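## Task

Place the printed block inside the drawer that stands open, then push that drawer fully closed while all items it held before remain in it. No cabinet may be moved noticeably from its spot, the robot must not tip over or finish leaning, and the result must hold without the robot supporting anything.

## Robot and tools

Robot: TidyBot++, a four-caster mobile base (0.54 m long, 0.50 m wide, 0.38 m tall) carrying a single seven-joint arm that ends in a two-finger gripper. The shoulder sits 0.12 m ahead of the base centre and 0.68 m off the floor. Segments: upper arm 0.42 m, forearm 0.31 m, hand 0.31 m from wrist to the reported hand point. Cameras: base_camera (fixed on the base, facing forward) and wrist_camera (looks along the hand). The arm begins folded, hand down, poking up to 0.08 m ahead of the base, elbow up to 1.15 m high.

Frames: the base frame has its origin on the floor below the base centre, x ahead, y to the left, z up. hand_pose is reported in it and marks the point between the finger pads; the hand's own z runs out along the fingers and its y is the closing direction. Odometry is the base frame as it was when the scene began; heading is positive leftward, between -3.142 and 3.142. base_tilt is in degrees, positive when leaning forward or right. Odometry counts wheel turns, so slip looks like travel, and it drifts a few cm and degrees over many moves.

execute_actions: arguments "actions" (a list holding one action, or empty to just read state and images) and optional "cameras" (list of "base_camera", "wrist_camera" or "all"; omitted or null means all, [] means none). An action may contain:
- "base": exactly one relative move from where the base currently is, in its own frame: {"translate_m": d} straight ahead (+) or back, -2 to 2 m; {"strafe_m": d} sideways, left +, -2 to 2 m; {"rotate_rad": d} turn in place, counter-clockwise from above +, -6.3 to 6.3 rad. A move needing over 8.667 s at its top speed is refused.
- "joints": a single object for the one arm, keyed by joint name, each value an absolute target in radians (gripper unitless). joint_1_rad any angle (whole arm about vertical; positive is clockwise from above, opposite to rotate_rad); joint_2_rad -2.249 to 2.249 (shoulder); joint_3_rad any angle (upper-arm twist); joint_4_rad -2.579 to 2.579 (elbow); joint_5_rad any angle (forearm twist); joint_6_rad -2.099 to 2.099 (wrist); joint_7_rad any angle (hand twist; hand down, positive is counter-clockwise from above, and at 1.57 the fingers open toward left and right); gripper_pos 0 (open, about 85 mm gap) to 1 (closed, squeezing roughly 96-120 N per finger). Unbounded joints go the short way round, so send steps under half a turn to go further. Tolerances: ±0.039 for joints 1-4, ±0.056 for 5-7, ±0.03 gripper.
- "speeds": optional caps for this action: translate_m and strafe_m 0.05-0.5 m/s, rotate_rad 0.1-1.57 rad/s (top values are defaults).
Unknown keys or out-of-range numbers get the whole call refused with no motion. Base and joint motions start together. Omitted joints or base may still strive toward earlier targets.

Arm geometry: with joint_1_rad = 0, joint_3_rad = 3.14, joint_5_rad = 0 (near the start) the arm stays in the vertical plane of base x. Angles from vertical, forward positive: upper arm = joint_2_rad, forearm = joint_2_rad - joint_4_rad, hand = that minus joint_6_rad. Reach forward of the shoulder is the sum of length·sin(angle); height above it is the sum of length·cos(angle). A downward hand reaches at most about 0.94 m high, and only near the base.

wait: {"seconds": 0-10}; commands nothing and returns state and images. zoom_image: {"camera", "region": [x0,y0,x1,y1]} in pixels from the top-left of that camera's newest full image, at most 504 by 504. read_manual: licence texts only. finished_scene: {"scene": current scene number}; final, and reports success; call it only once everything rests without the robot's help. A reply without any tool call ends the run.

Results: base_status and joint_status tell how each motion ended. "done" for the base only means the wheels turned enough, not that it got there. "off_target": stopped short and may still push. "contact_stop"/"time_out": old target dropped, holding in place. "joint command not followed" with a "cause:" line: arm targets withheld, usually a self-collision risk; they may be retried later, though the gripper still acts. "ARM HIT": arm struck itself or the base. on_its_own lists uncommanded motion. motor_effort is percent of maximum with the peak in brackets, noisy. Gripper "done" at 1 means empty; "off_target" means something is held. Closed fingertips reach about 20 mm past hand_pose. After a stop reported in a result, the remaining calls of that reply are skipped.

Accuracy: friction and load leave the hand 1-2 cm off (more when stretched or carrying). Correct by sending last command + (wanted - read) per joint, but never command a read angle while holding a load. Trust the images over hand_pose.

Avoid: driving while the arm is caught above about 0.8 m (tip risk); hard horizontal pushes with a raised hand; blocked base pushes, which time out and leave force; torque faults (joints 1-4 limit 104.5 N m, 5-7 limit 51.3), which freeze the arm 10 s; holding loads long enough to overheat motors (warning at 60 °C, fault at 75 °C, shown as limit_stop_at_motor_heat); dropping, slamming or shoving objects or cabinets. A loose object may occasionally get nudged by outside forces. Fewer, shorter robot motions are better.

Each tool is called after "Emit:" by a JSON object that holds its "name" and its "arguments".

## Session

I'll start by looking at the current state and images.

Emit:
{"name": "execute_actions", "arguments": {"actions": []}}

Scene clock: 0.00 s.
base_odometry: x=+0.000 y=+0.000 heading=+0.000 (m, m, rad; odometry frame)
base_tilt: forward=+0.3 right=+0.3 (deg)
base_status: not commanded
joint_positions: joint_1_rad=+0.012 joint_2_rad=-0.384 joint_3_rad=+3.168 joint_4_rad=-2.535 joint_5_rad=+0.000 joint_6_rad=-0.929 joint_7_rad=+1.546 gripper_pos=+0.000
joint_status: not commanded
motor_effort: joint_1_rad=+1 joint_2_rad=-2 joint_3_rad=+2 joint_4_rad=+16 joint_5_rad=+0 joint_6_rad=+0 joint_7_rad=+0 (%)
hand_pose: x=+0.2437 y=-0.0023 z=+0.5890 quat_wxyz=(-0.005, +0.999, -0.031, +0.031) (m; base frame)
pictures: base_camera, wrist_camera
Images, in order (width x height): base_camera 644x364, wrist_camera 644x476.

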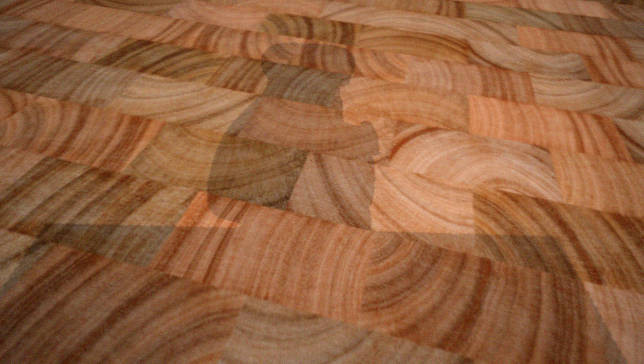

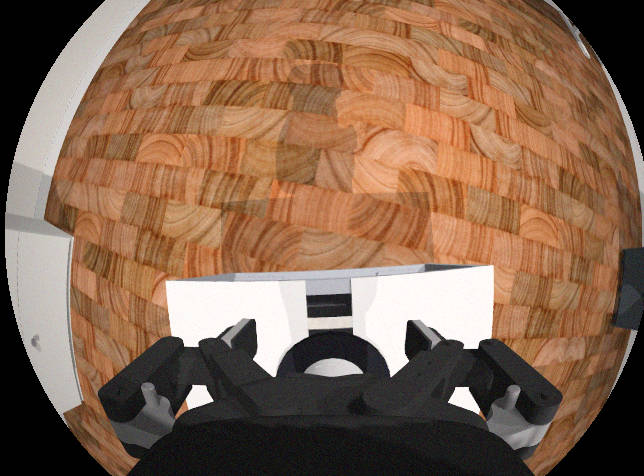

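Emit:
{"name": "execute_actions", "arguments": {"actions": [{"joints": {"joint_6_rad": 0.2}}]}}

Scene clock: 1.83 s.
base_odometry: x=+0.000 y=+0.000 heading=+0.000 (m, m, rad; odometry frame)
base_tilt: forward=+0.3 right=+0.3 (deg)
base_status: not commanded
joint_positions: joint_1_rad=+0.012 joint_2_rad=-0.384 joint_3_rad=+3.168 joint_4_rad=-2.534 joint_5_rad=+0.000 joint_6_rad=+0.194 joint_7_rad=+1.546 gripper_pos=+0.000
joint_status: all done
motor_effort: joint_1_rad=+2(2) joint_2_rad=-6(6) joint_3_rad=+1(1) joint_4_rad=+20(20) joint_5_rad=+0(0) joint_6_rad=+9(8) joint_7_rad=+0(0) (%)
hand_pose: x=+0.5132 y=-0.0138 z=+0.7833 quat_wxyz=(-0.001, +0.829, -0.028, +0.559) (m; base frame)
pictures: base_camera, wrist_camera
Images, in order (width x height): base_camera 644x364, wrist_camera 644x476.

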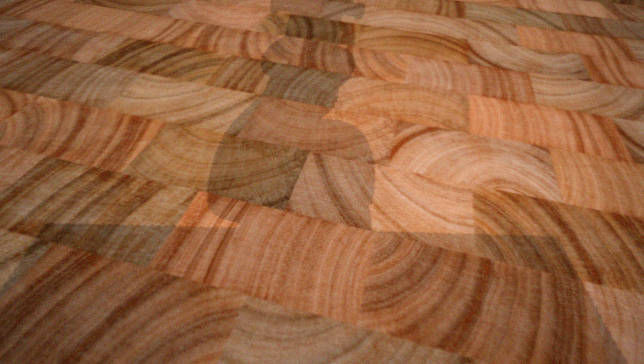

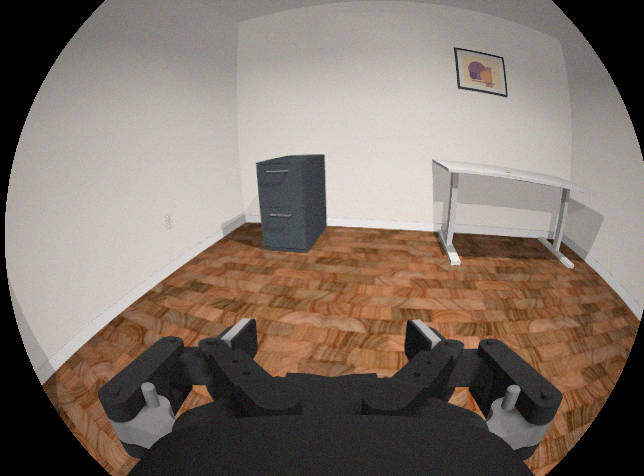

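Emit:
{"name": "execute_actions", "arguments": {"actions": [{"base": {"rotate_rad": -1.57}}]}}

Scene clock: 4.63 s.
base_odometry: x=+0.000 y=+0.000 heading=-1.569 (m, m, rad; odometry frame)
base_tilt: forward=+0.3 right=+0.3 (deg)
base_status: done
joint_positions: joint_1_rad=+0.012 joint_2_rad=-0.384 joint_3_rad=+3.168 joint_4_rad=-2.534 joint_5_rad=+0.000 joint_6_rad=+0.194 joint_7_rad=+1.546 gripper_pos=+0.000
joint_status: not commanded
motor_effort: joint_1_rad=+2(1) joint_2_rad=-6(7) joint_3_rad=+1(3) joint_4_rad=+20(20) joint_5_rad=+0(0) joint_6_rad=+8(9) joint_7_rad=+0(0) (%)
hand_pose: x=+0.5132 y=-0.0140 z=+0.7833 quat_wxyz=(-0.001, +0.829, -0.028, +0.559) (m; base frame)
pictures: base_camera, wrist_camera
Images, in order (width x height): base_camera 644x364, wrist_camera 644x476.

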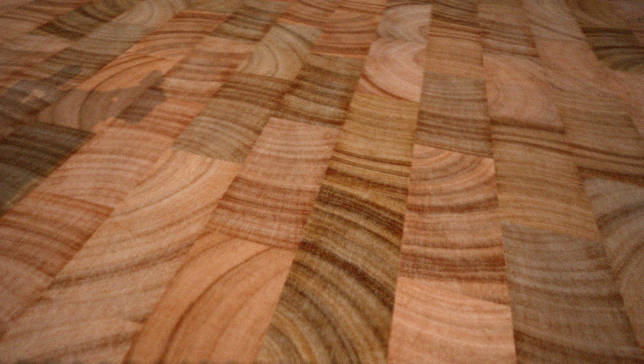

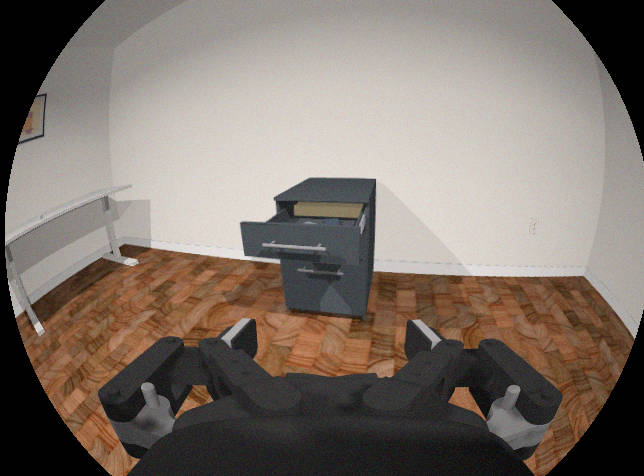

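Emit:
{"name": "zoom_image", "arguments": {"camera": "wrist_camera", "region": [220, 160, 420, 320]}}

Emit:
{"name": "execute_actions", "arguments": {"actions": [{"base": {"rotate_rad": -1.57}}]}}

Region (220, 160, 420, 320) of wrist_camera's 644x476 image, scaled by 2.520; it fills the top 403 rows of this view, and the rest is white.

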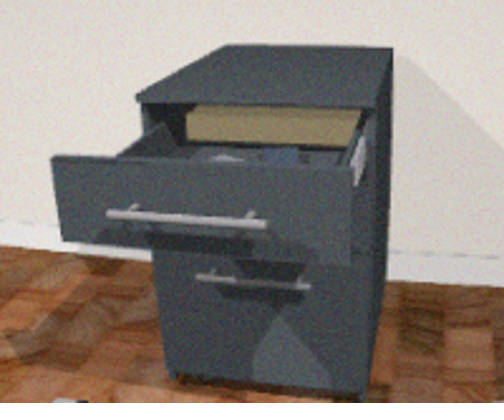

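Scene clock: 7.20 s.
base_odometry: x=+0.000 y=+0.000 heading=-3.139 (m, m, rad; odometry frame)
base_tilt: forward=+0.3 right=+0.3 (deg)
base_status: done
joint_positions: joint_1_rad=+0.012 joint_2_rad=-0.384 joint_3_rad=+3.168 joint_4_rad=-2.534 joint_5_rad=+0.000 joint_6_rad=+0.194 joint_7_rad=+1.546 gripper_pos=+0.000
joint_status: not commanded
motor_effort: joint_1_rad=+3(4) joint_2_rad=-6(6) joint_3_rad=+2(3) joint_4_rad=+20(21) joint_5_rad=+0(0) joint_6_rad=+8(9) joint_7_rad=+0(0) (%)
hand_pose: x=+0.5132 y=-0.0142 z=+0.7833 quat_wxyz=(-0.001, +0.829, -0.028, +0.559) (m; base frame)
pictures: base_camera, wrist_camera
Images, in order (width x height): base_camera 644x364, wrist_camera 644x476.

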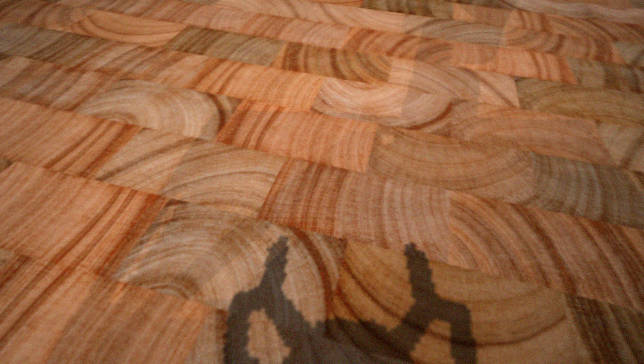

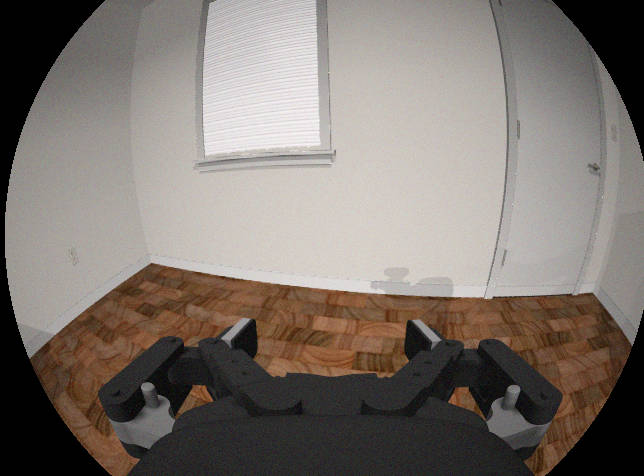

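Emit:
{"name": "execute_actions", "arguments": {"actions": [{"base": {"rotate_rad": -1.57}}]}}

Scene clock: 9.70 s.
base_odometry: x=+0.000 y=+0.000 heading=+1.575 (m, m, rad; odometry frame)
base_tilt: forward=+0.3 right=+0.3 (deg)
base_status: done
joint_positions: joint_1_rad=+0.012 joint_2_rad=-0.384 joint_3_rad=+3.169 joint_4_rad=-2.534 joint_5_rad=+0.000 joint_6_rad=+0.194 joint_7_rad=+1.546 gripper_pos=+0.000
joint_status: not commanded
motor_effort: joint_1_rad=+2(3) joint_2_rad=-5(7) joint_3_rad=+1(2) joint_4_rad=+21(20) joint_5_rad=+0(0) joint_6_rad=+9(8) joint_7_rad=+0(0) (%)
hand_pose: x=+0.5132 y=-0.0143 z=+0.7833 quat_wxyz=(-0.001, +0.829, -0.028, +0.559) (m; base frame)
pictures: base_camera, wrist_camera
Images, in order (width x height): base_camera 644x364, wrist_camera 644x476.

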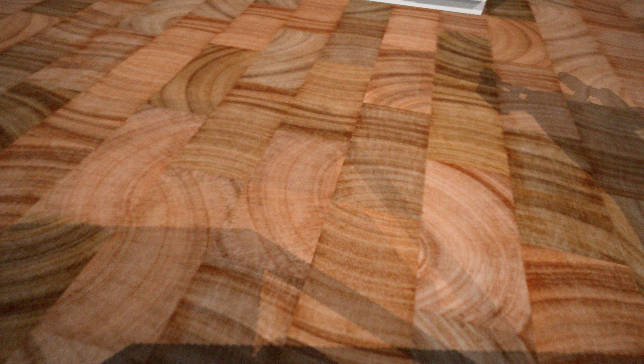

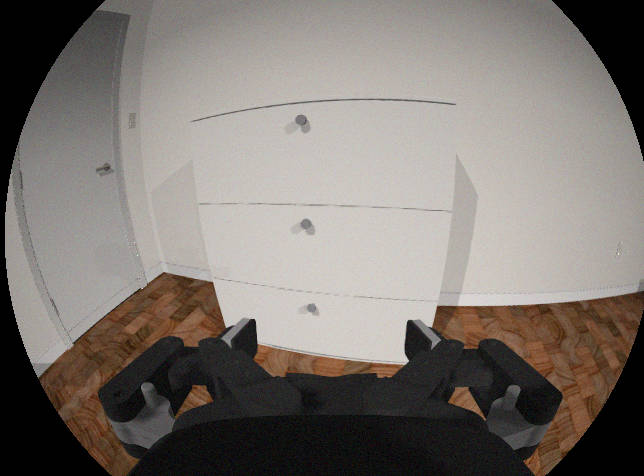

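Emit:
{"name": "execute_actions", "arguments": {"actions": [{"joints": {"joint_2_rad": -0.2, "joint_4_rad": -0.8, "joint_6_rad": -1.5}}], "cameras": ["wrist_camera"]}}

Scene clock: 13.33 s.
base_odometry: x=+0.000 y=+0.000 heading=+1.575 (m, m, rad; odometry frame)
base_tilt: forward=+0.3 right=+0.3 (deg)
base_status: not commanded
joint_positions: joint_1_rad=+0.012 joint_2_rad=-0.216 joint_3_rad=+3.169 joint_4_rad=-0.809 joint_5_rad=+0.000 joint_6_rad=-1.472 joint_7_rad=+1.546 gripper_pos=+0.000
joint_status: all done
motor_effort: joint_1_rad=+2(2) joint_2_rad=-7(12) joint_3_rad=+1(2) joint_4_rad=+15(24) joint_5_rad=+0(1) joint_6_rad=+8(9) joint_7_rad=+0(0) (%)
hand_pose: x=+0.4786 y=-0.0156 z=+1.2058 quat_wxyz=(+0.001, +0.858, -0.029, +0.513) (m; base frame)
pictures: wrist_camera
Images, in order (width x height): wrist_camera 644x476.

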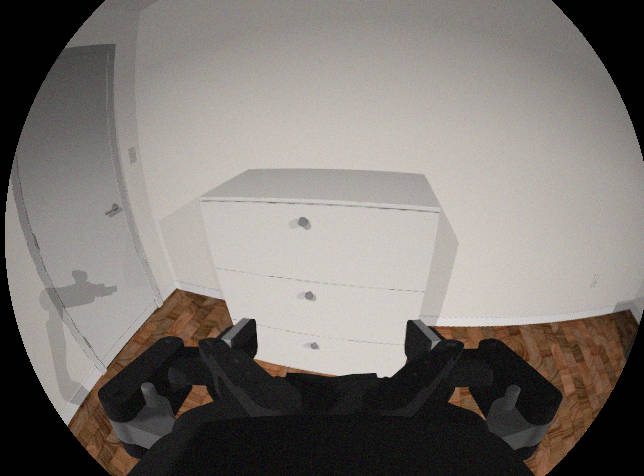

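Emit:
{"name": "execute_actions", "arguments": {"actions": [{"base": {"rotate_rad": -2.1}}]}}

Scene clock: 16.33 s.
base_odometry: x=+0.000 y=+0.000 heading=-0.525 (m, m, rad; odometry frame)
base_tilt: forward=+0.3 right=+0.3 (deg)
base_status: done
joint_positions: joint_1_rad=+0.012 joint_2_rad=-0.198 joint_3_rad=+3.169 joint_4_rad=-0.809 joint_5_rad=+0.000 joint_6_rad=-1.472 joint_7_rad=+1.546 gripper_pos=+0.000
joint_status: not commanded
motor_effort: joint_1_rad=+3(2) joint_2_rad=-8(11) joint_3_rad=+1(3) joint_4_rad=+15(16) joint_5_rad=+0(1) joint_6_rad=+7(9) joint_7_rad=+0(0) (%)
hand_pose: x=+0.4881 y=-0.0157 z=+1.1991 quat_wxyz=(+0.001, +0.863, -0.029, +0.505) (m; base frame)
pictures: base_camera, wrist_camera
Images, in order (width x height): base_camera 644x364, wrist_camera 644x476.

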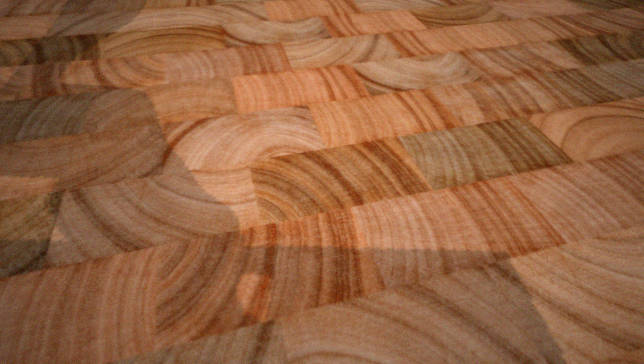

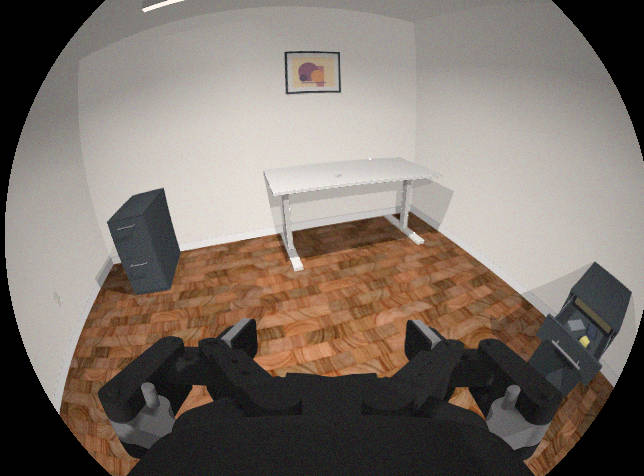

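Emit:
{"name": "zoom_image", "arguments": {"camera": "wrist_camera", "region": [260, 140, 450, 220]}}

Emit:
{"name": "zoom_image", "arguments": {"camera": "wrist_camera", "region": [510, 250, 644, 400]}}

Region (260, 140, 450, 220) of wrist_camera's 644x476 image, scaled by 2.653; it fills the top 212 rows of this view, and the rest is white.

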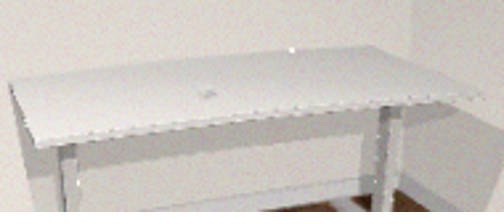

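Region (510, 250, 644, 400) of wrist_camera's 644x476 image, scaled by 3.360; it fills the left 450 columns of this view, and the rest is white.

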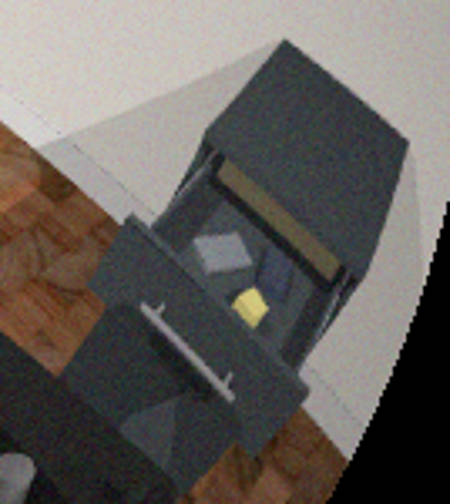

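Emit:
{"name": "execute_actions", "arguments": {"actions": [{"base": {"translate_m": 1.3}, "joints": {"joint_6_rad": -1.7}}]}}

Scene clock: 22.13 s.
base_odometry: x=+1.124 y=-0.653 heading=-0.526 (m, m, rad; odometry frame)
base_tilt: forward=+0.3 right=+0.3 (deg)
base_status: done
joint_positions: joint_1_rad=+0.012 joint_2_rad=-0.196 joint_3_rad=+3.169 joint_4_rad=-0.804 joint_5_rad=+0.000 joint_6_rad=-1.694 joint_7_rad=+1.546 gripper_pos=+0.000
joint_status: all done
motor_effort: joint_1_rad=+2(2) joint_2_rad=-6(11) joint_3_rad=+1(1) joint_4_rad=+14(16) joint_5_rad=+0(1) joint_6_rad=+7(8) joint_7_rad=+0(0) (%)
hand_pose: x=+0.4483 y=-0.0139 z=+1.1446 quat_wxyz=(+0.000, +0.913, -0.030, +0.407) (m; base frame)
pictures: base_camera, wrist_camera
Images, in order (width x height): base_camera 644x364, wrist_camera 644x476.

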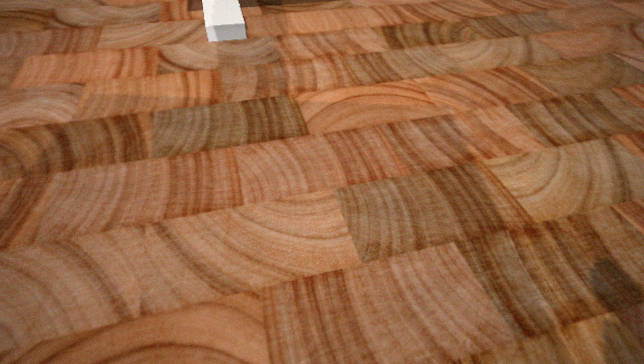

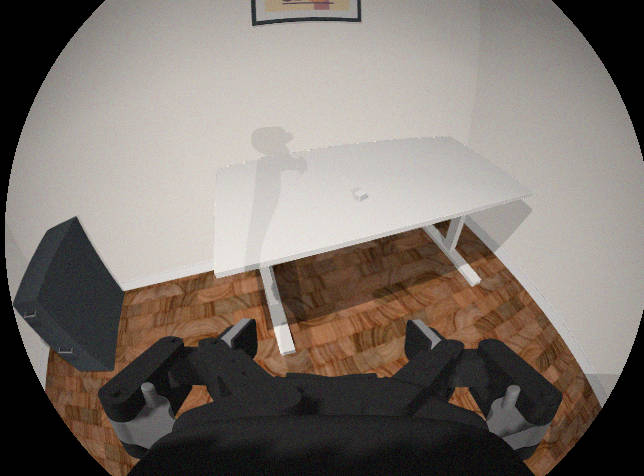

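Emit:
{"name": "zoom_image", "arguments": {"camera": "wrist_camera", "region": [320, 165, 400, 225]}}

Region (320, 165, 400, 225) of wrist_camera's 644x476 image, scaled by 6.300; it fills the top 378 rows of this view, and the rest is white.

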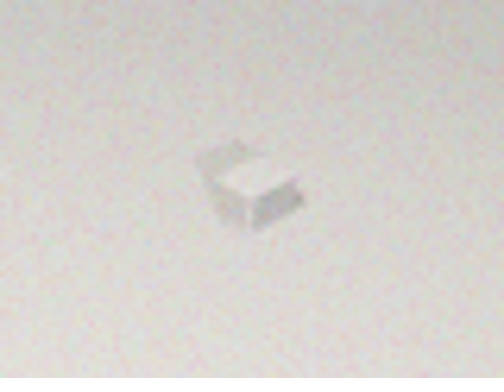

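Emit:
{"name": "execute_actions", "arguments": {"actions": [{"base": {"strafe_m": -0.3}, "joints": {"joint_1_rad": -0.21, "joint_2_rad": 0.40, "joint_3_rad": 3.14, "joint_4_rad": -0.75, "joint_6_rad": -1.95, "joint_7_rad": 1.57}}], "cameras": ["wrist_camera"]}}

Emit:
{"name": "execute_actions", "arguments": {"actions": [{"base": {"translate_m": 0.6}}]}}

Scene clock: 27.50 s.
base_odometry: x=+0.974 y=-0.913 heading=-0.525 (m, m, rad; odometry frame)
base_tilt: forward=+0.3 right=+0.3 (deg)
base_status: done
joint_positions: joint_1_rad=-0.194 joint_2_rad=+0.404 joint_3_rad=+3.153 joint_4_rad=-0.762 joint_5_rad=+0.000 joint_6_rad=-1.921 joint_7_rad=+1.546 gripper_pos=+0.000
joint_status: all done
motor_effort: joint_1_rad=+2(1) joint_2_rad=-31(35) joint_3_rad=+1(3) joint_4_rad=+17(18) joint_5_rad=+0(1) joint_6_rad=+1(6) joint_7_rad=+0(0) (%)
hand_pose: x=+0.5822 y=+0.0881 z=+0.8817 quat_wxyz=(-0.001, +0.996, +0.079, +0.027) (m; base frame)
pictures: wrist_camera
Images, in order (width x height): wrist_camera 644x476.

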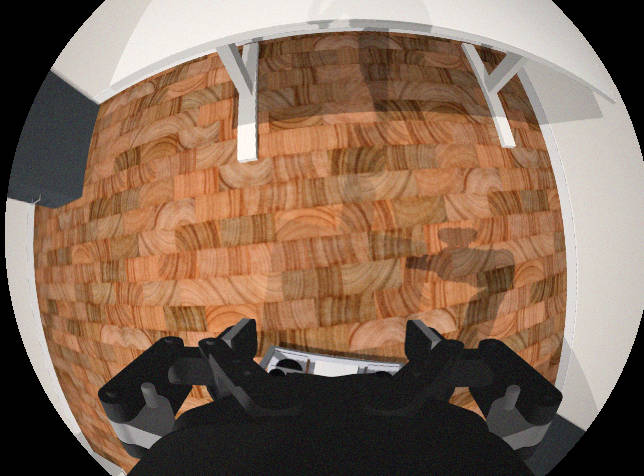

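Scene clock: 30.07 s.
base_odometry: x=+1.493 y=-1.214 heading=-0.526 (m, m, rad; odometry frame)
base_tilt: forward=+0.3 right=+0.3 (deg)
base_status: done
joint_positions: joint_1_rad=-0.195 joint_2_rad=+0.402 joint_3_rad=+3.151 joint_4_rad=-0.760 joint_5_rad=+0.000 joint_6_rad=-1.925 joint_7_rad=+1.546 gripper_pos=+0.000
joint_status: not commanded
motor_effort: joint_1_rad=+2(2) joint_2_rad=-32(34) joint_3_rad=+1(1) joint_4_rad=+17(18) joint_5_rad=+0(1) joint_6_rad=+1(1) joint_7_rad=+0(0) (%)
hand_pose: x=+0.5808 y=+0.0892 z=+0.8834 quat_wxyz=(-0.001, +0.996, +0.081, +0.028) (m; base frame)
pictures: base_camera, wrist_camera
Images, in order (width x height): base_camera 644x364, wrist_camera 644x476.

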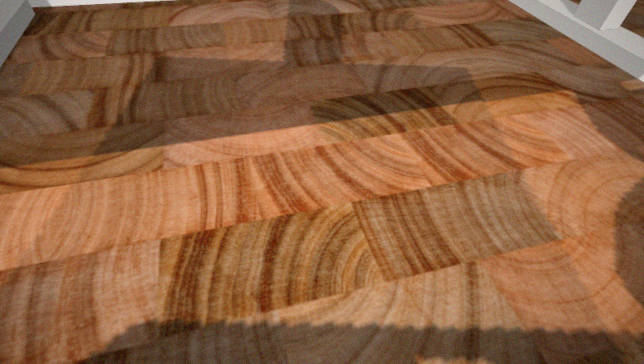

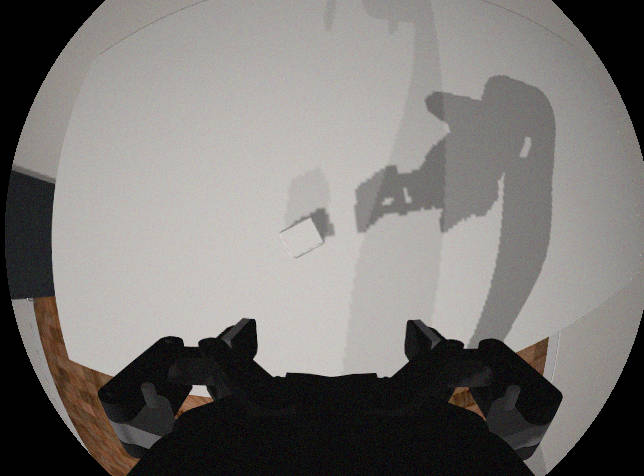

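Emit:
{"name": "zoom_image", "arguments": {"camera": "wrist_camera", "region": [250, 160, 370, 280]}}

Region (250, 160, 370, 280) of wrist_camera's 644x476 image, scaled by 4.200.

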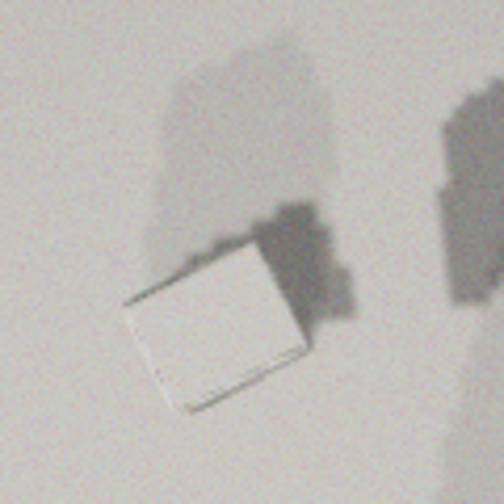

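Emit:
{"name": "execute_actions", "arguments": {"actions": [{"joints": {"joint_1_rad": -0.262, "joint_2_rad": 0.589, "joint_3_rad": 3.13, "joint_4_rad": -0.685, "joint_6_rad": -1.855, "joint_7_rad": 1.97}}], "cameras": ["wrist_camera"]}}

Scene clock: 33.57 s.
base_odometry: x=+1.493 y=-1.214 heading=-0.526 (m, m, rad; odometry frame)
base_tilt: forward=+0.3 right=+0.3 (deg)
base_status: not commanded
joint_positions: joint_1_rad=-0.249 joint_2_rad=+0.595 joint_3_rad=+3.142 joint_4_rad=-0.696 joint_5_rad=+0.000 joint_6_rad=-1.880 joint_7_rad=+1.939 gripper_pos=+0.000
joint_status: all done
motor_effort: joint_1_rad=+2(2) joint_2_rad=-38(42) joint_3_rad=+1(0) joint_4_rad=+17(19) joint_5_rad=-1(0) joint_6_rad=+0(1) joint_7_rad=+0(0) (%)
hand_pose: x=+0.6311 y=+0.1317 z=+0.8060 quat_wxyz=(-0.001, +0.953, +0.304, -0.015) (m; base frame)
pictures: wrist_camera
Images, in order (width x height): wrist_camera 644x476.

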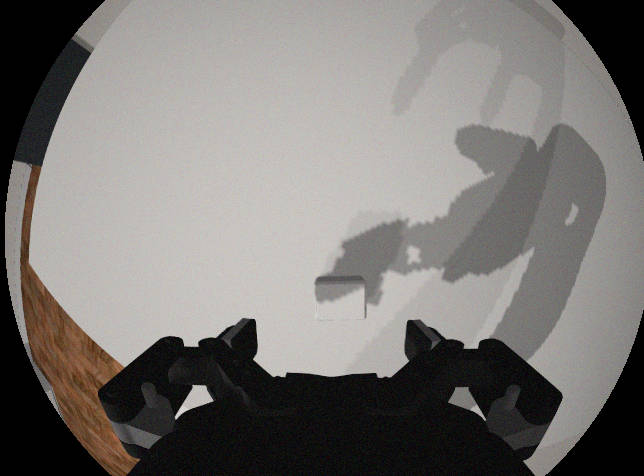

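Emit:
{"name": "zoom_image", "arguments": {"camera": "wrist_camera", "region": [230, 250, 450, 380]}}

Region (230, 250, 450, 380) of wrist_camera's 644x476 image, scaled by 2.291; it fills the top 298 rows of this view, and the rest is white.

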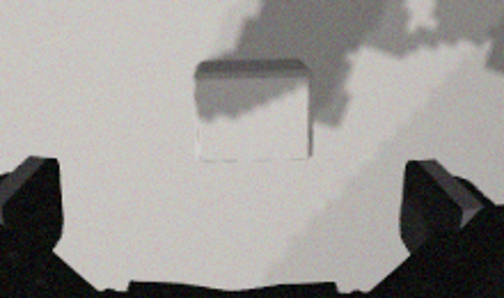

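Emit:
{"name": "execute_actions", "arguments": {"actions": [{"base": {"translate_m": 0.018}}], "cameras": ["wrist_camera"]}}

Emit:
{"name": "zoom_image", "arguments": {"camera": "wrist_camera", "region": [230, 250, 450, 380]}}

Scene clock: 38.03 s.
base_odometry: x=+1.508 y=-1.224 heading=-0.526 (m, m, rad; odometry frame)
base_tilt: forward=+0.3 right=+0.3 (deg)
base_status: done
joint_positions: joint_1_rad=-0.250 joint_2_rad=+0.594 joint_3_rad=+3.141 joint_4_rad=-0.695 joint_5_rad=+0.000 joint_6_rad=-1.880 joint_7_rad=+1.939 gripper_pos=+0.000
joint_status: not commanded
motor_effort: joint_1_rad=+2(3) joint_2_rad=-37(41) joint_3_rad=+1(0) joint_4_rad=+17(18) joint_5_rad=+0(0) joint_6_rad=+0(1) joint_7_rad=+0(0) (%)
hand_pose: x=+0.6312 y=+0.1322 z=+0.8066 quat_wxyz=(-0.001, +0.952, +0.304, -0.014) (m; base frame)
pictures: wrist_camera
Images, in order (width x height): wrist_camera 644x476.

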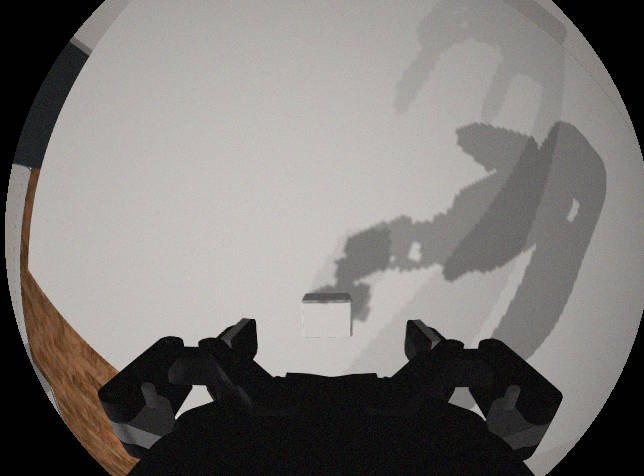

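Region (230, 250, 450, 380) of wrist_camera's 644x476 image, scaled by 2.291; it fills the top 298 rows of this view, and the rest is white.

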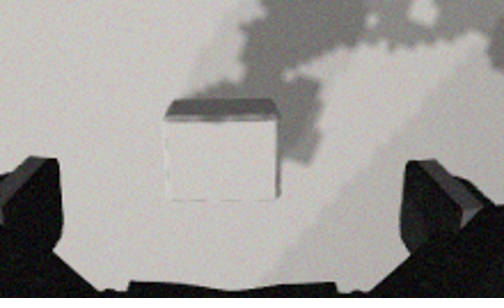

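Emit:
{"name": "execute_actions", "arguments": {"actions": [{"joints": {"joint_2_rad": 0.536, "joint_4_rad": -0.887, "joint_6_rad": -1.69}}], "cameras": ["wrist_camera"]}}

Emit:
{"name": "zoom_image", "arguments": {"camera": "wrist_camera", "region": [230, 250, 450, 380]}}

Scene clock: 41.07 s.
base_odometry: x=+1.508 y=-1.224 heading=-0.526 (m, m, rad; odometry frame)
base_tilt: forward=+0.3 right=+0.3 (deg)
base_status: not commanded
joint_positions: joint_1_rad=-0.250 joint_2_rad=+0.552 joint_3_rad=+3.141 joint_4_rad=-0.878 joint_5_rad=+0.000 joint_6_rad=-1.718 joint_7_rad=+1.939 gripper_pos=+0.000
joint_status: all done
motor_effort: joint_1_rad=+1(2) joint_2_rad=-38(39) joint_3_rad=+1(1) joint_4_rad=+18(18) joint_5_rad=+0(0) joint_6_rad=+0(0) joint_7_rad=+0(0) (%)
hand_pose: x=+0.6321 y=+0.1324 z=+0.7732 quat_wxyz=(+0.000, +0.953, +0.304, -0.003) (m; base frame)
pictures: wrist_camera
Images, in order (width x height): wrist_camera 644x476.

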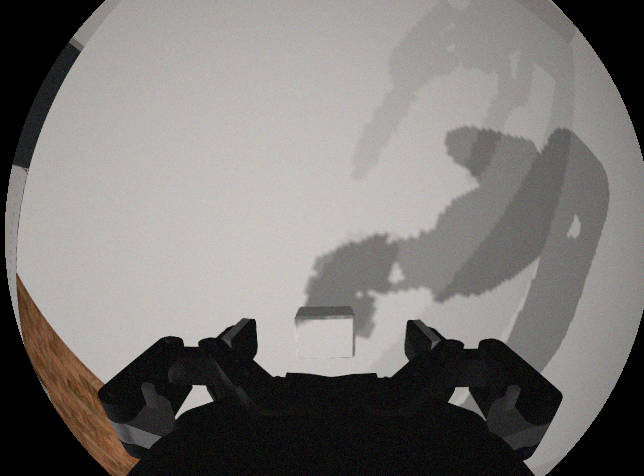

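Region (230, 250, 450, 380) of wrist_camera's 644x476 image, scaled by 2.291; it fills the top 298 rows of this view, and the rest is white.

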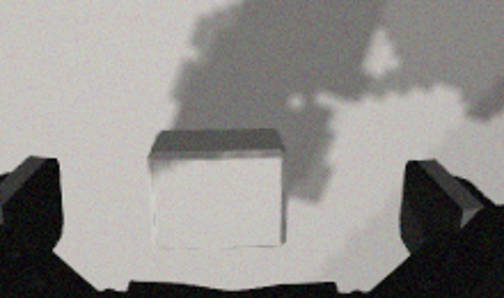

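Emit:
{"name": "execute_actions", "arguments": {"actions": [{"joints": {"joint_4_rad": -0.944, "joint_6_rad": -1.637}}], "cameras": ["wrist_camera"]}}

Emit:
{"name": "zoom_image", "arguments": {"camera": "wrist_camera", "region": [230, 250, 450, 380]}}

Scene clock: 42.90 s.
base_odometry: x=+1.508 y=-1.224 heading=-0.526 (m, m, rad; odometry frame)
base_tilt: forward=+0.3 right=+0.3 (deg)
base_status: not commanded
joint_positions: joint_1_rad=-0.250 joint_2_rad=+0.545 joint_3_rad=+3.141 joint_4_rad=-0.937 joint_5_rad=+0.000 joint_6_rad=-1.665 joint_7_rad=+1.939 gripper_pos=+0.000
joint_status: all done
motor_effort: joint_1_rad=+2(2) joint_2_rad=-37(39) joint_3_rad=+1(0) joint_4_rad=+18(19) joint_5_rad=+0(1) joint_6_rad=+1(1) joint_7_rad=+0(0) (%)
hand_pose: x=+0.6320 y=+0.1324 z=+0.7585 quat_wxyz=(+0.000, +0.953, +0.304, -0.002) (m; base frame)
pictures: wrist_camera
Images, in order (width x height): wrist_camera 644x476.

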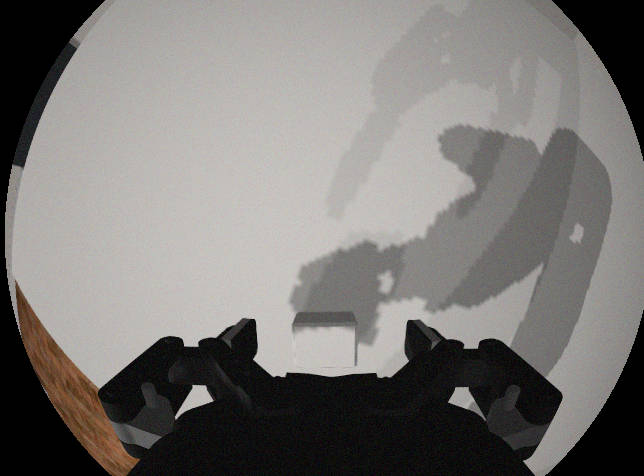

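Region (230, 250, 450, 380) of wrist_camera's 644x476 image, scaled by 2.291; it fills the top 298 rows of this view, and the rest is white.

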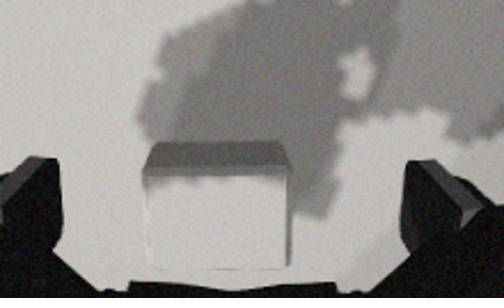

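Emit:
{"name": "execute_actions", "arguments": {"actions": [{"joints": {"joint_4_rad": -1.003, "joint_6_rad": -1.58}}], "cameras": ["wrist_camera"]}}

Scene clock: 44.57 s.
base_odometry: x=+1.508 y=-1.224 heading=-0.526 (m, m, rad; odometry frame)
base_tilt: forward=+0.3 right=+0.3 (deg)
base_status: not commanded
joint_positions: joint_1_rad=-0.250 joint_2_rad=+0.542 joint_3_rad=+3.141 joint_4_rad=-0.996 joint_5_rad=+0.000 joint_6_rad=-1.607 joint_7_rad=+1.939 gripper_pos=+0.000
joint_status: all done
motor_effort: joint_1_rad=+2(2) joint_2_rad=-37(40) joint_3_rad=+0(0) joint_4_rad=+18(18) joint_5_rad=+0(0) joint_6_rad=+0(1) joint_7_rad=+0(0) (%)
hand_pose: x=+0.6322 y=+0.1324 z=+0.7410 quat_wxyz=(+0.000, +0.953, +0.304, -0.002) (m; base frame)
pictures: wrist_camera
Images, in order (width x height): wrist_camera 644x476.

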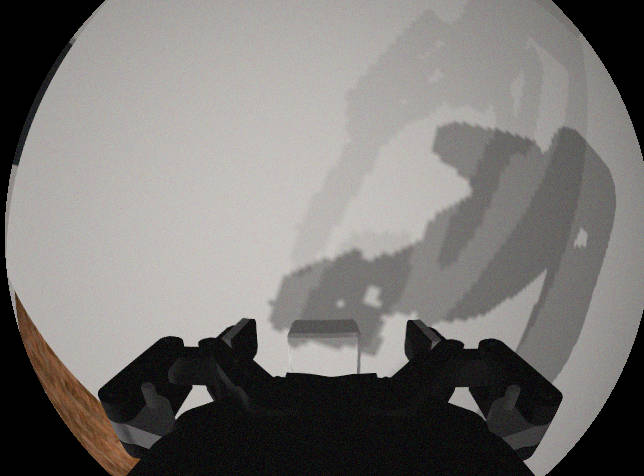

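Emit:
{"name": "execute_actions", "arguments": {"actions": [{"joints": {"gripper_pos": 1.0}}], "cameras": ["wrist_camera"]}}

Scene clock: 45.97 s.
base_odometry: x=+1.508 y=-1.224 heading=-0.526 (m, m, rad; odometry frame)
base_tilt: forward=+0.3 right=+0.3 (deg)
base_status: not commanded
joint_positions: joint_1_rad=-0.250 joint_2_rad=+0.538 joint_3_rad=+3.141 joint_4_rad=-0.996 joint_5_rad=+0.000 joint_6_rad=-1.607 joint_7_rad=+1.939 gripper_pos=+0.602
joint_status: gripper_pos off_target (ended at +0.602, target +1.000)
motor_effort: joint_1_rad=+1(2) joint_2_rad=-38(38) joint_3_rad=+0(1) joint_4_rad=+18(18) joint_5_rad=+0(0) joint_6_rad=+1(1) joint_7_rad=+0(0) (%)
hand_pose: x=+0.6319 y=+0.1324 z=+0.7434 quat_wxyz=(+0.000, +0.953, +0.304, +0.000) (m; base frame)
pictures: wrist_camera
Images, in order (width x height): wrist_camera 644x476.

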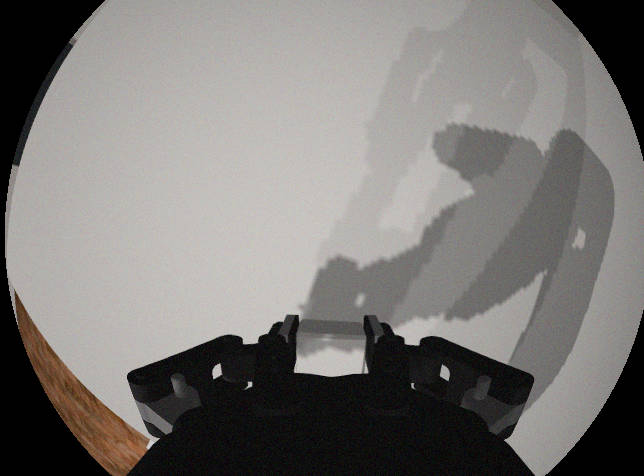

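Emit:
{"name": "execute_actions", "arguments": {"actions": [{"base": {"translate_m": -1.46}, "joints": {"joint_1_rad": 0.0, "joint_2_rad": 0.0, "joint_4_rad": -1.2, "joint_6_rad": -1.4, "joint_7_rad": 1.57}}], "cameras": ["wrist_camera"]}}

Emit:
{"name": "execute_actions", "arguments": {"actions": [{"base": {"rotate_rad": -1.245}}]}}

Scene clock: 52.23 s.
base_odometry: x=+0.245 y=-0.491 heading=-0.526 (m, m, rad; odometry frame)
base_tilt: forward=+0.3 right=+0.3 (deg)
base_status: done
joint_positions: joint_1_rad=-0.016 joint_2_rad=-0.003 joint_3_rad=+3.138 joint_4_rad=-1.190 joint_5_rad=+0.000 joint_6_rad=-1.429 joint_7_rad=+1.604 gripper_pos=+0.602
joint_status: all done
motor_effort: joint_1_rad=+1(6) joint_2_rad=-20(41) joint_3_rad=+1(3) joint_4_rad=+20(20) joint_5_rad=+0(1) joint_6_rad=+5(5) joint_7_rad=+0(0) (%)
hand_pose: x=+0.5653 y=+0.0098 z=+0.9509 quat_wxyz=(+0.002, +0.965, +0.026, +0.260) (m; base frame)
pictures: wrist_camera
Images, in order (width x height): wrist_camera 644x476.

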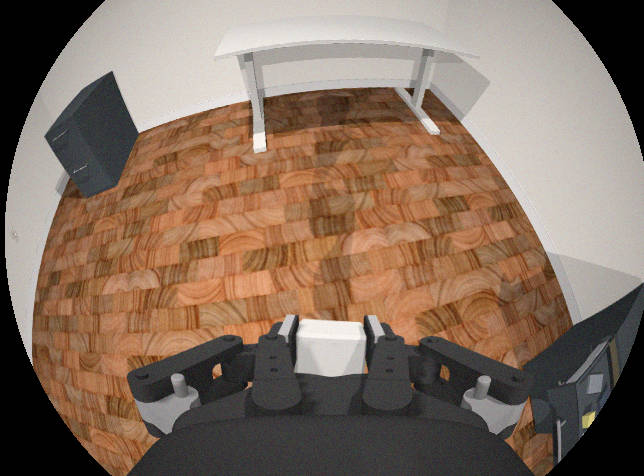

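Scene clock: 54.30 s.
base_odometry: x=+0.245 y=-0.491 heading=-1.770 (m, m, rad; odometry frame)
base_tilt: forward=+0.3 right=+0.3 (deg)
base_status: done
joint_positions: joint_1_rad=-0.004 joint_2_rad=+0.001 joint_3_rad=+3.136 joint_4_rad=-1.190 joint_5_rad=+0.000 joint_6_rad=-1.425 joint_7_rad=+1.604 gripper_pos=+0.602
joint_status: not commanded
motor_effort: joint_1_rad=+2(4) joint_2_rad=-19(22) joint_3_rad=+2(4) joint_4_rad=+20(20) joint_5_rad=+0(1) joint_6_rad=+5(5) joint_7_rad=+0(0) (%)
hand_pose: x=+0.5674 y=+0.0055 z=+0.9500 quat_wxyz=(+0.003, +0.965, +0.021, +0.260) (m; base frame)
pictures: base_camera, wrist_camera
Images, in order (width x height): base_camera 644x364, wrist_camera 644x476.

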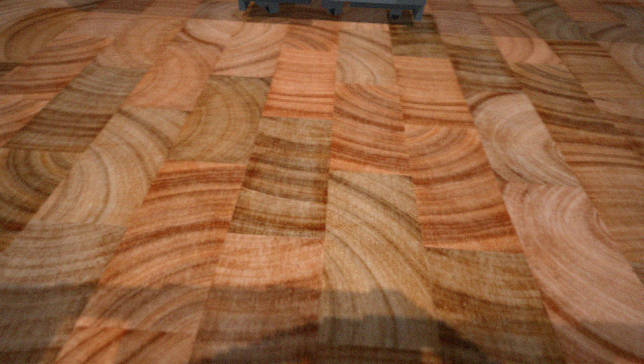

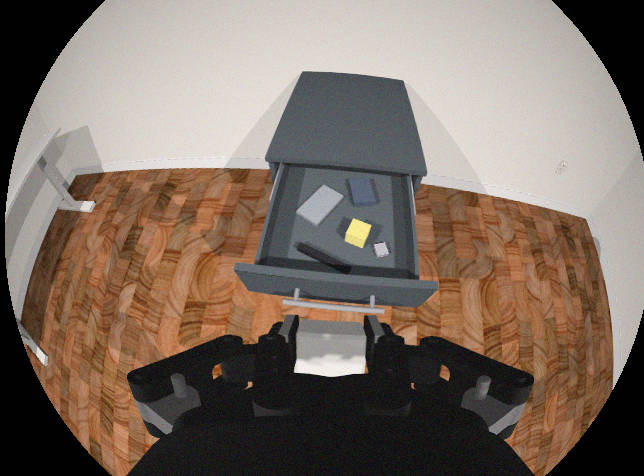

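Emit:
{"name": "zoom_image", "arguments": {"camera": "wrist_camera", "region": [220, 60, 460, 320]}}

Region (220, 60, 460, 320) of wrist_camera's 644x476 image, scaled by 1.938; it fills the left 465 columns of this view, and the rest is white.

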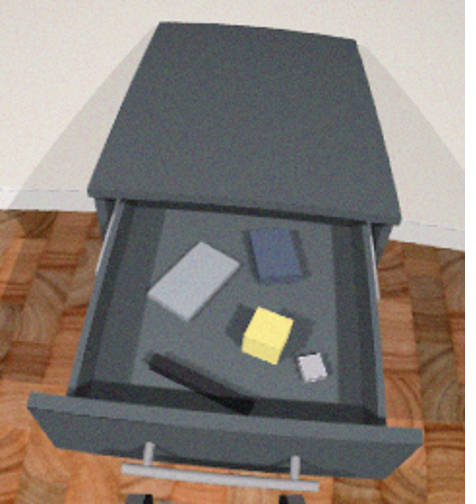

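Emit:
{"name": "execute_actions", "arguments": {"actions": [{"base": {"translate_m": 0.3}, "joints": {"joint_2_rad": 0.41, "joint_4_rad": -1.01, "joint_6_rad": -1.74, "joint_7_rad": 1.50}}]}}

Scene clock: 61.13 s.
base_odometry: x=+0.185 y=-0.786 heading=-1.771 (m, m, rad; odometry frame)
base_tilt: forward=+0.3 right=+0.3 (deg)
base_status: done
joint_positions: joint_1_rad=-0.004 joint_2_rad=+0.420 joint_3_rad=+3.136 joint_4_rad=-1.021 joint_5_rad=+0.000 joint_6_rad=-1.711 joint_7_rad=+1.536 gripper_pos=+0.602
joint_status: all done
motor_effort: joint_1_rad=+2(2) joint_2_rad=-33(38) joint_3_rad=+1(2) joint_4_rad=+18(20) joint_5_rad=+0(1) joint_6_rad=+1(6) joint_7_rad=+0(0) (%)
hand_pose: x=+0.5990 y=+0.0053 z=+0.7956 quat_wxyz=(-0.001, +1.000, -0.013, -0.005) (m; base frame)
pictures: base_camera, wrist_camera
Images, in order (width x height): base_camera 644x364, wrist_camera 644x476.

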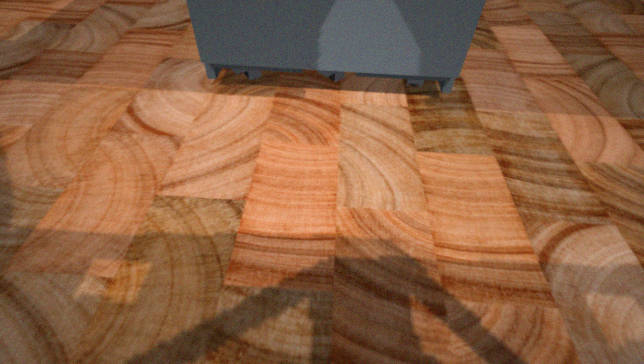

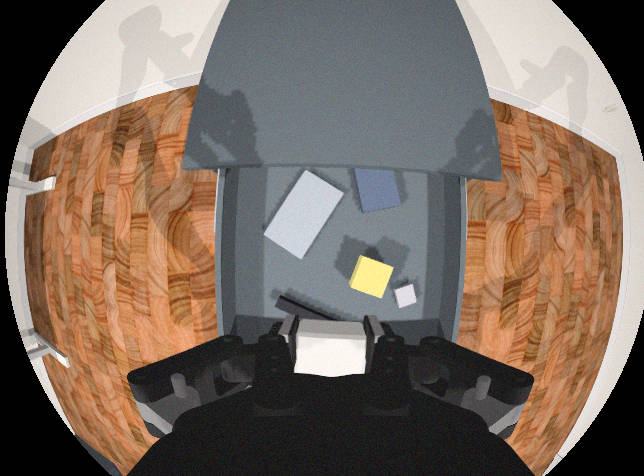

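Emit:
{"name": "execute_actions", "arguments": {"actions": [{"joints": {"joint_1_rad": -0.155, "joint_2_rad": 0.508, "joint_4_rad": -1.515, "joint_6_rad": -1.095, "joint_7_rad": 1.2}}], "cameras": ["wrist_camera"]}}

Scene clock: 64.63 s.
base_odometry: x=+0.185 y=-0.785 heading=-1.771 (m, m, rad; odometry frame)
base_tilt: forward=+0.3 right=+0.3 (deg)
base_status: not commanded
joint_positions: joint_1_rad=-0.140 joint_2_rad=+0.505 joint_3_rad=+3.136 joint_4_rad=-1.507 joint_5_rad=+0.000 joint_6_rad=-1.122 joint_7_rad=+1.235 gripper_pos=+0.602
joint_status: all done
motor_effort: joint_1_rad=+3(0) joint_2_rad=-35(38) joint_3_rad=+1(0) joint_4_rad=+16(18) joint_5_rad=+0(0) joint_6_rad=+0(0) joint_7_rad=+0(0) (%)
hand_pose: x=+0.6037 y=+0.0722 z=+0.6045 quat_wxyz=(-0.002, +0.995, -0.095, +0.003) (m; base frame)
pictures: wrist_camera
Images, in order (width x height): wrist_camera 644x476.

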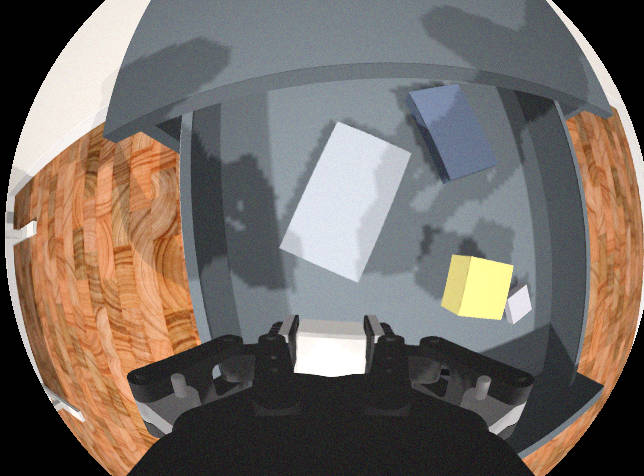

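Emit:
{"name": "execute_actions", "arguments": {"actions": [{"joints": {"joint_2_rad": 0.583, "joint_4_rad": -1.605, "joint_6_rad": -0.93}}], "cameras": ["wrist_camera"]}}

Scene clock: 66.80 s.
base_odometry: x=+0.185 y=-0.785 heading=-1.771 (m, m, rad; odometry frame)
base_tilt: forward=+0.3 right=+0.3 (deg)
base_status: not commanded
joint_positions: joint_1_rad=-0.140 joint_2_rad=+0.577 joint_3_rad=+3.136 joint_4_rad=-1.598 joint_5_rad=+0.000 joint_6_rad=-0.955 joint_7_rad=+1.235 gripper_pos=+0.602
joint_status: all done
motor_effort: joint_1_rad=+1(2) joint_2_rad=-35(38) joint_3_rad=+1(0) joint_4_rad=+15(17) joint_5_rad=-1(1) joint_6_rad=+0(5) joint_7_rad=+0(0) (%)
hand_pose: x=+0.6053 y=+0.0725 z=+0.5445 quat_wxyz=(-0.003, +0.995, -0.095, +0.005) (m; base frame)
pictures: wrist_camera
Images, in order (width x height): wrist_camera 644x476.

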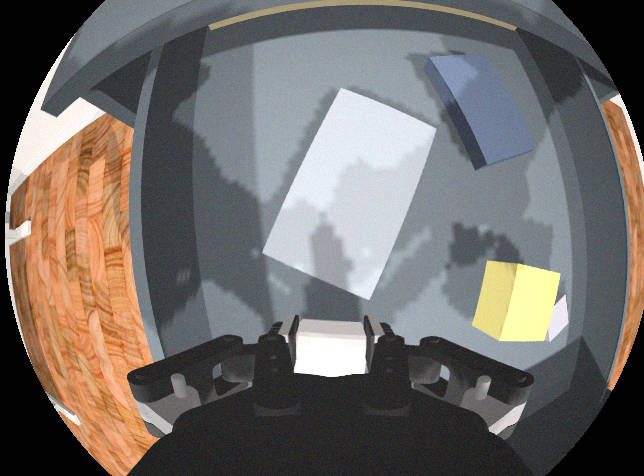

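Emit:
{"name": "execute_actions", "arguments": {"actions": [{"joints": {"joint_2_rad": 0.606}}], "cameras": ["wrist_camera"]}}

Scene clock: 68.40 s.
base_odometry: x=+0.185 y=-0.785 heading=-1.771 (m, m, rad; odometry frame)
base_tilt: forward=+0.3 right=+0.3 (deg)
base_status: not commanded
joint_positions: joint_1_rad=-0.140 joint_2_rad=+0.578 joint_3_rad=+3.136 joint_4_rad=-1.598 joint_5_rad=+0.000 joint_6_rad=-0.954 joint_7_rad=+1.235 gripper_pos=+0.602
joint_status: all done
motor_effort: joint_1_rad=+1(1) joint_2_rad=-32(35) joint_3_rad=+0(0) joint_4_rad=+15(15) joint_5_rad=-1(1) joint_6_rad=+2(3) joint_7_rad=+0(0) (%)
hand_pose: x=+0.6055 y=+0.0726 z=+0.5440 quat_wxyz=(-0.003, +0.995, -0.095, +0.005) (m; base frame)
pictures: wrist_camera
Images, in order (width x height): wrist_camera 644x476.

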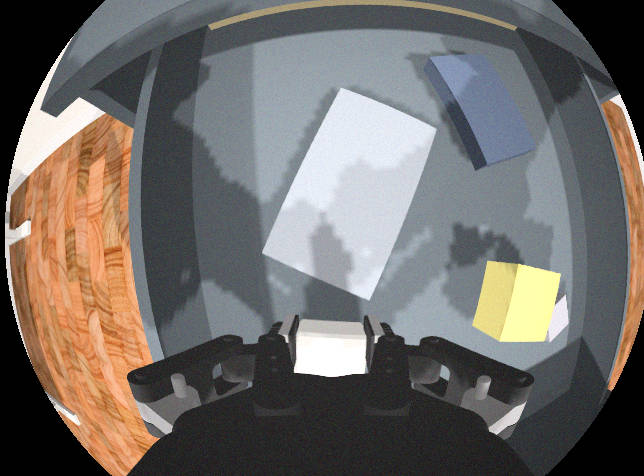

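Emit:
{"name": "zoom_image", "arguments": {"camera": "wrist_camera", "region": [120, 220, 460, 440]}}

Region (120, 220, 460, 440) of wrist_camera's 644x476 image, scaled by 1.482; it fills the top 326 rows of this view, and the rest is white.

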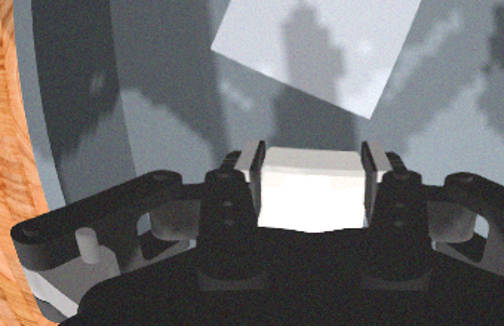

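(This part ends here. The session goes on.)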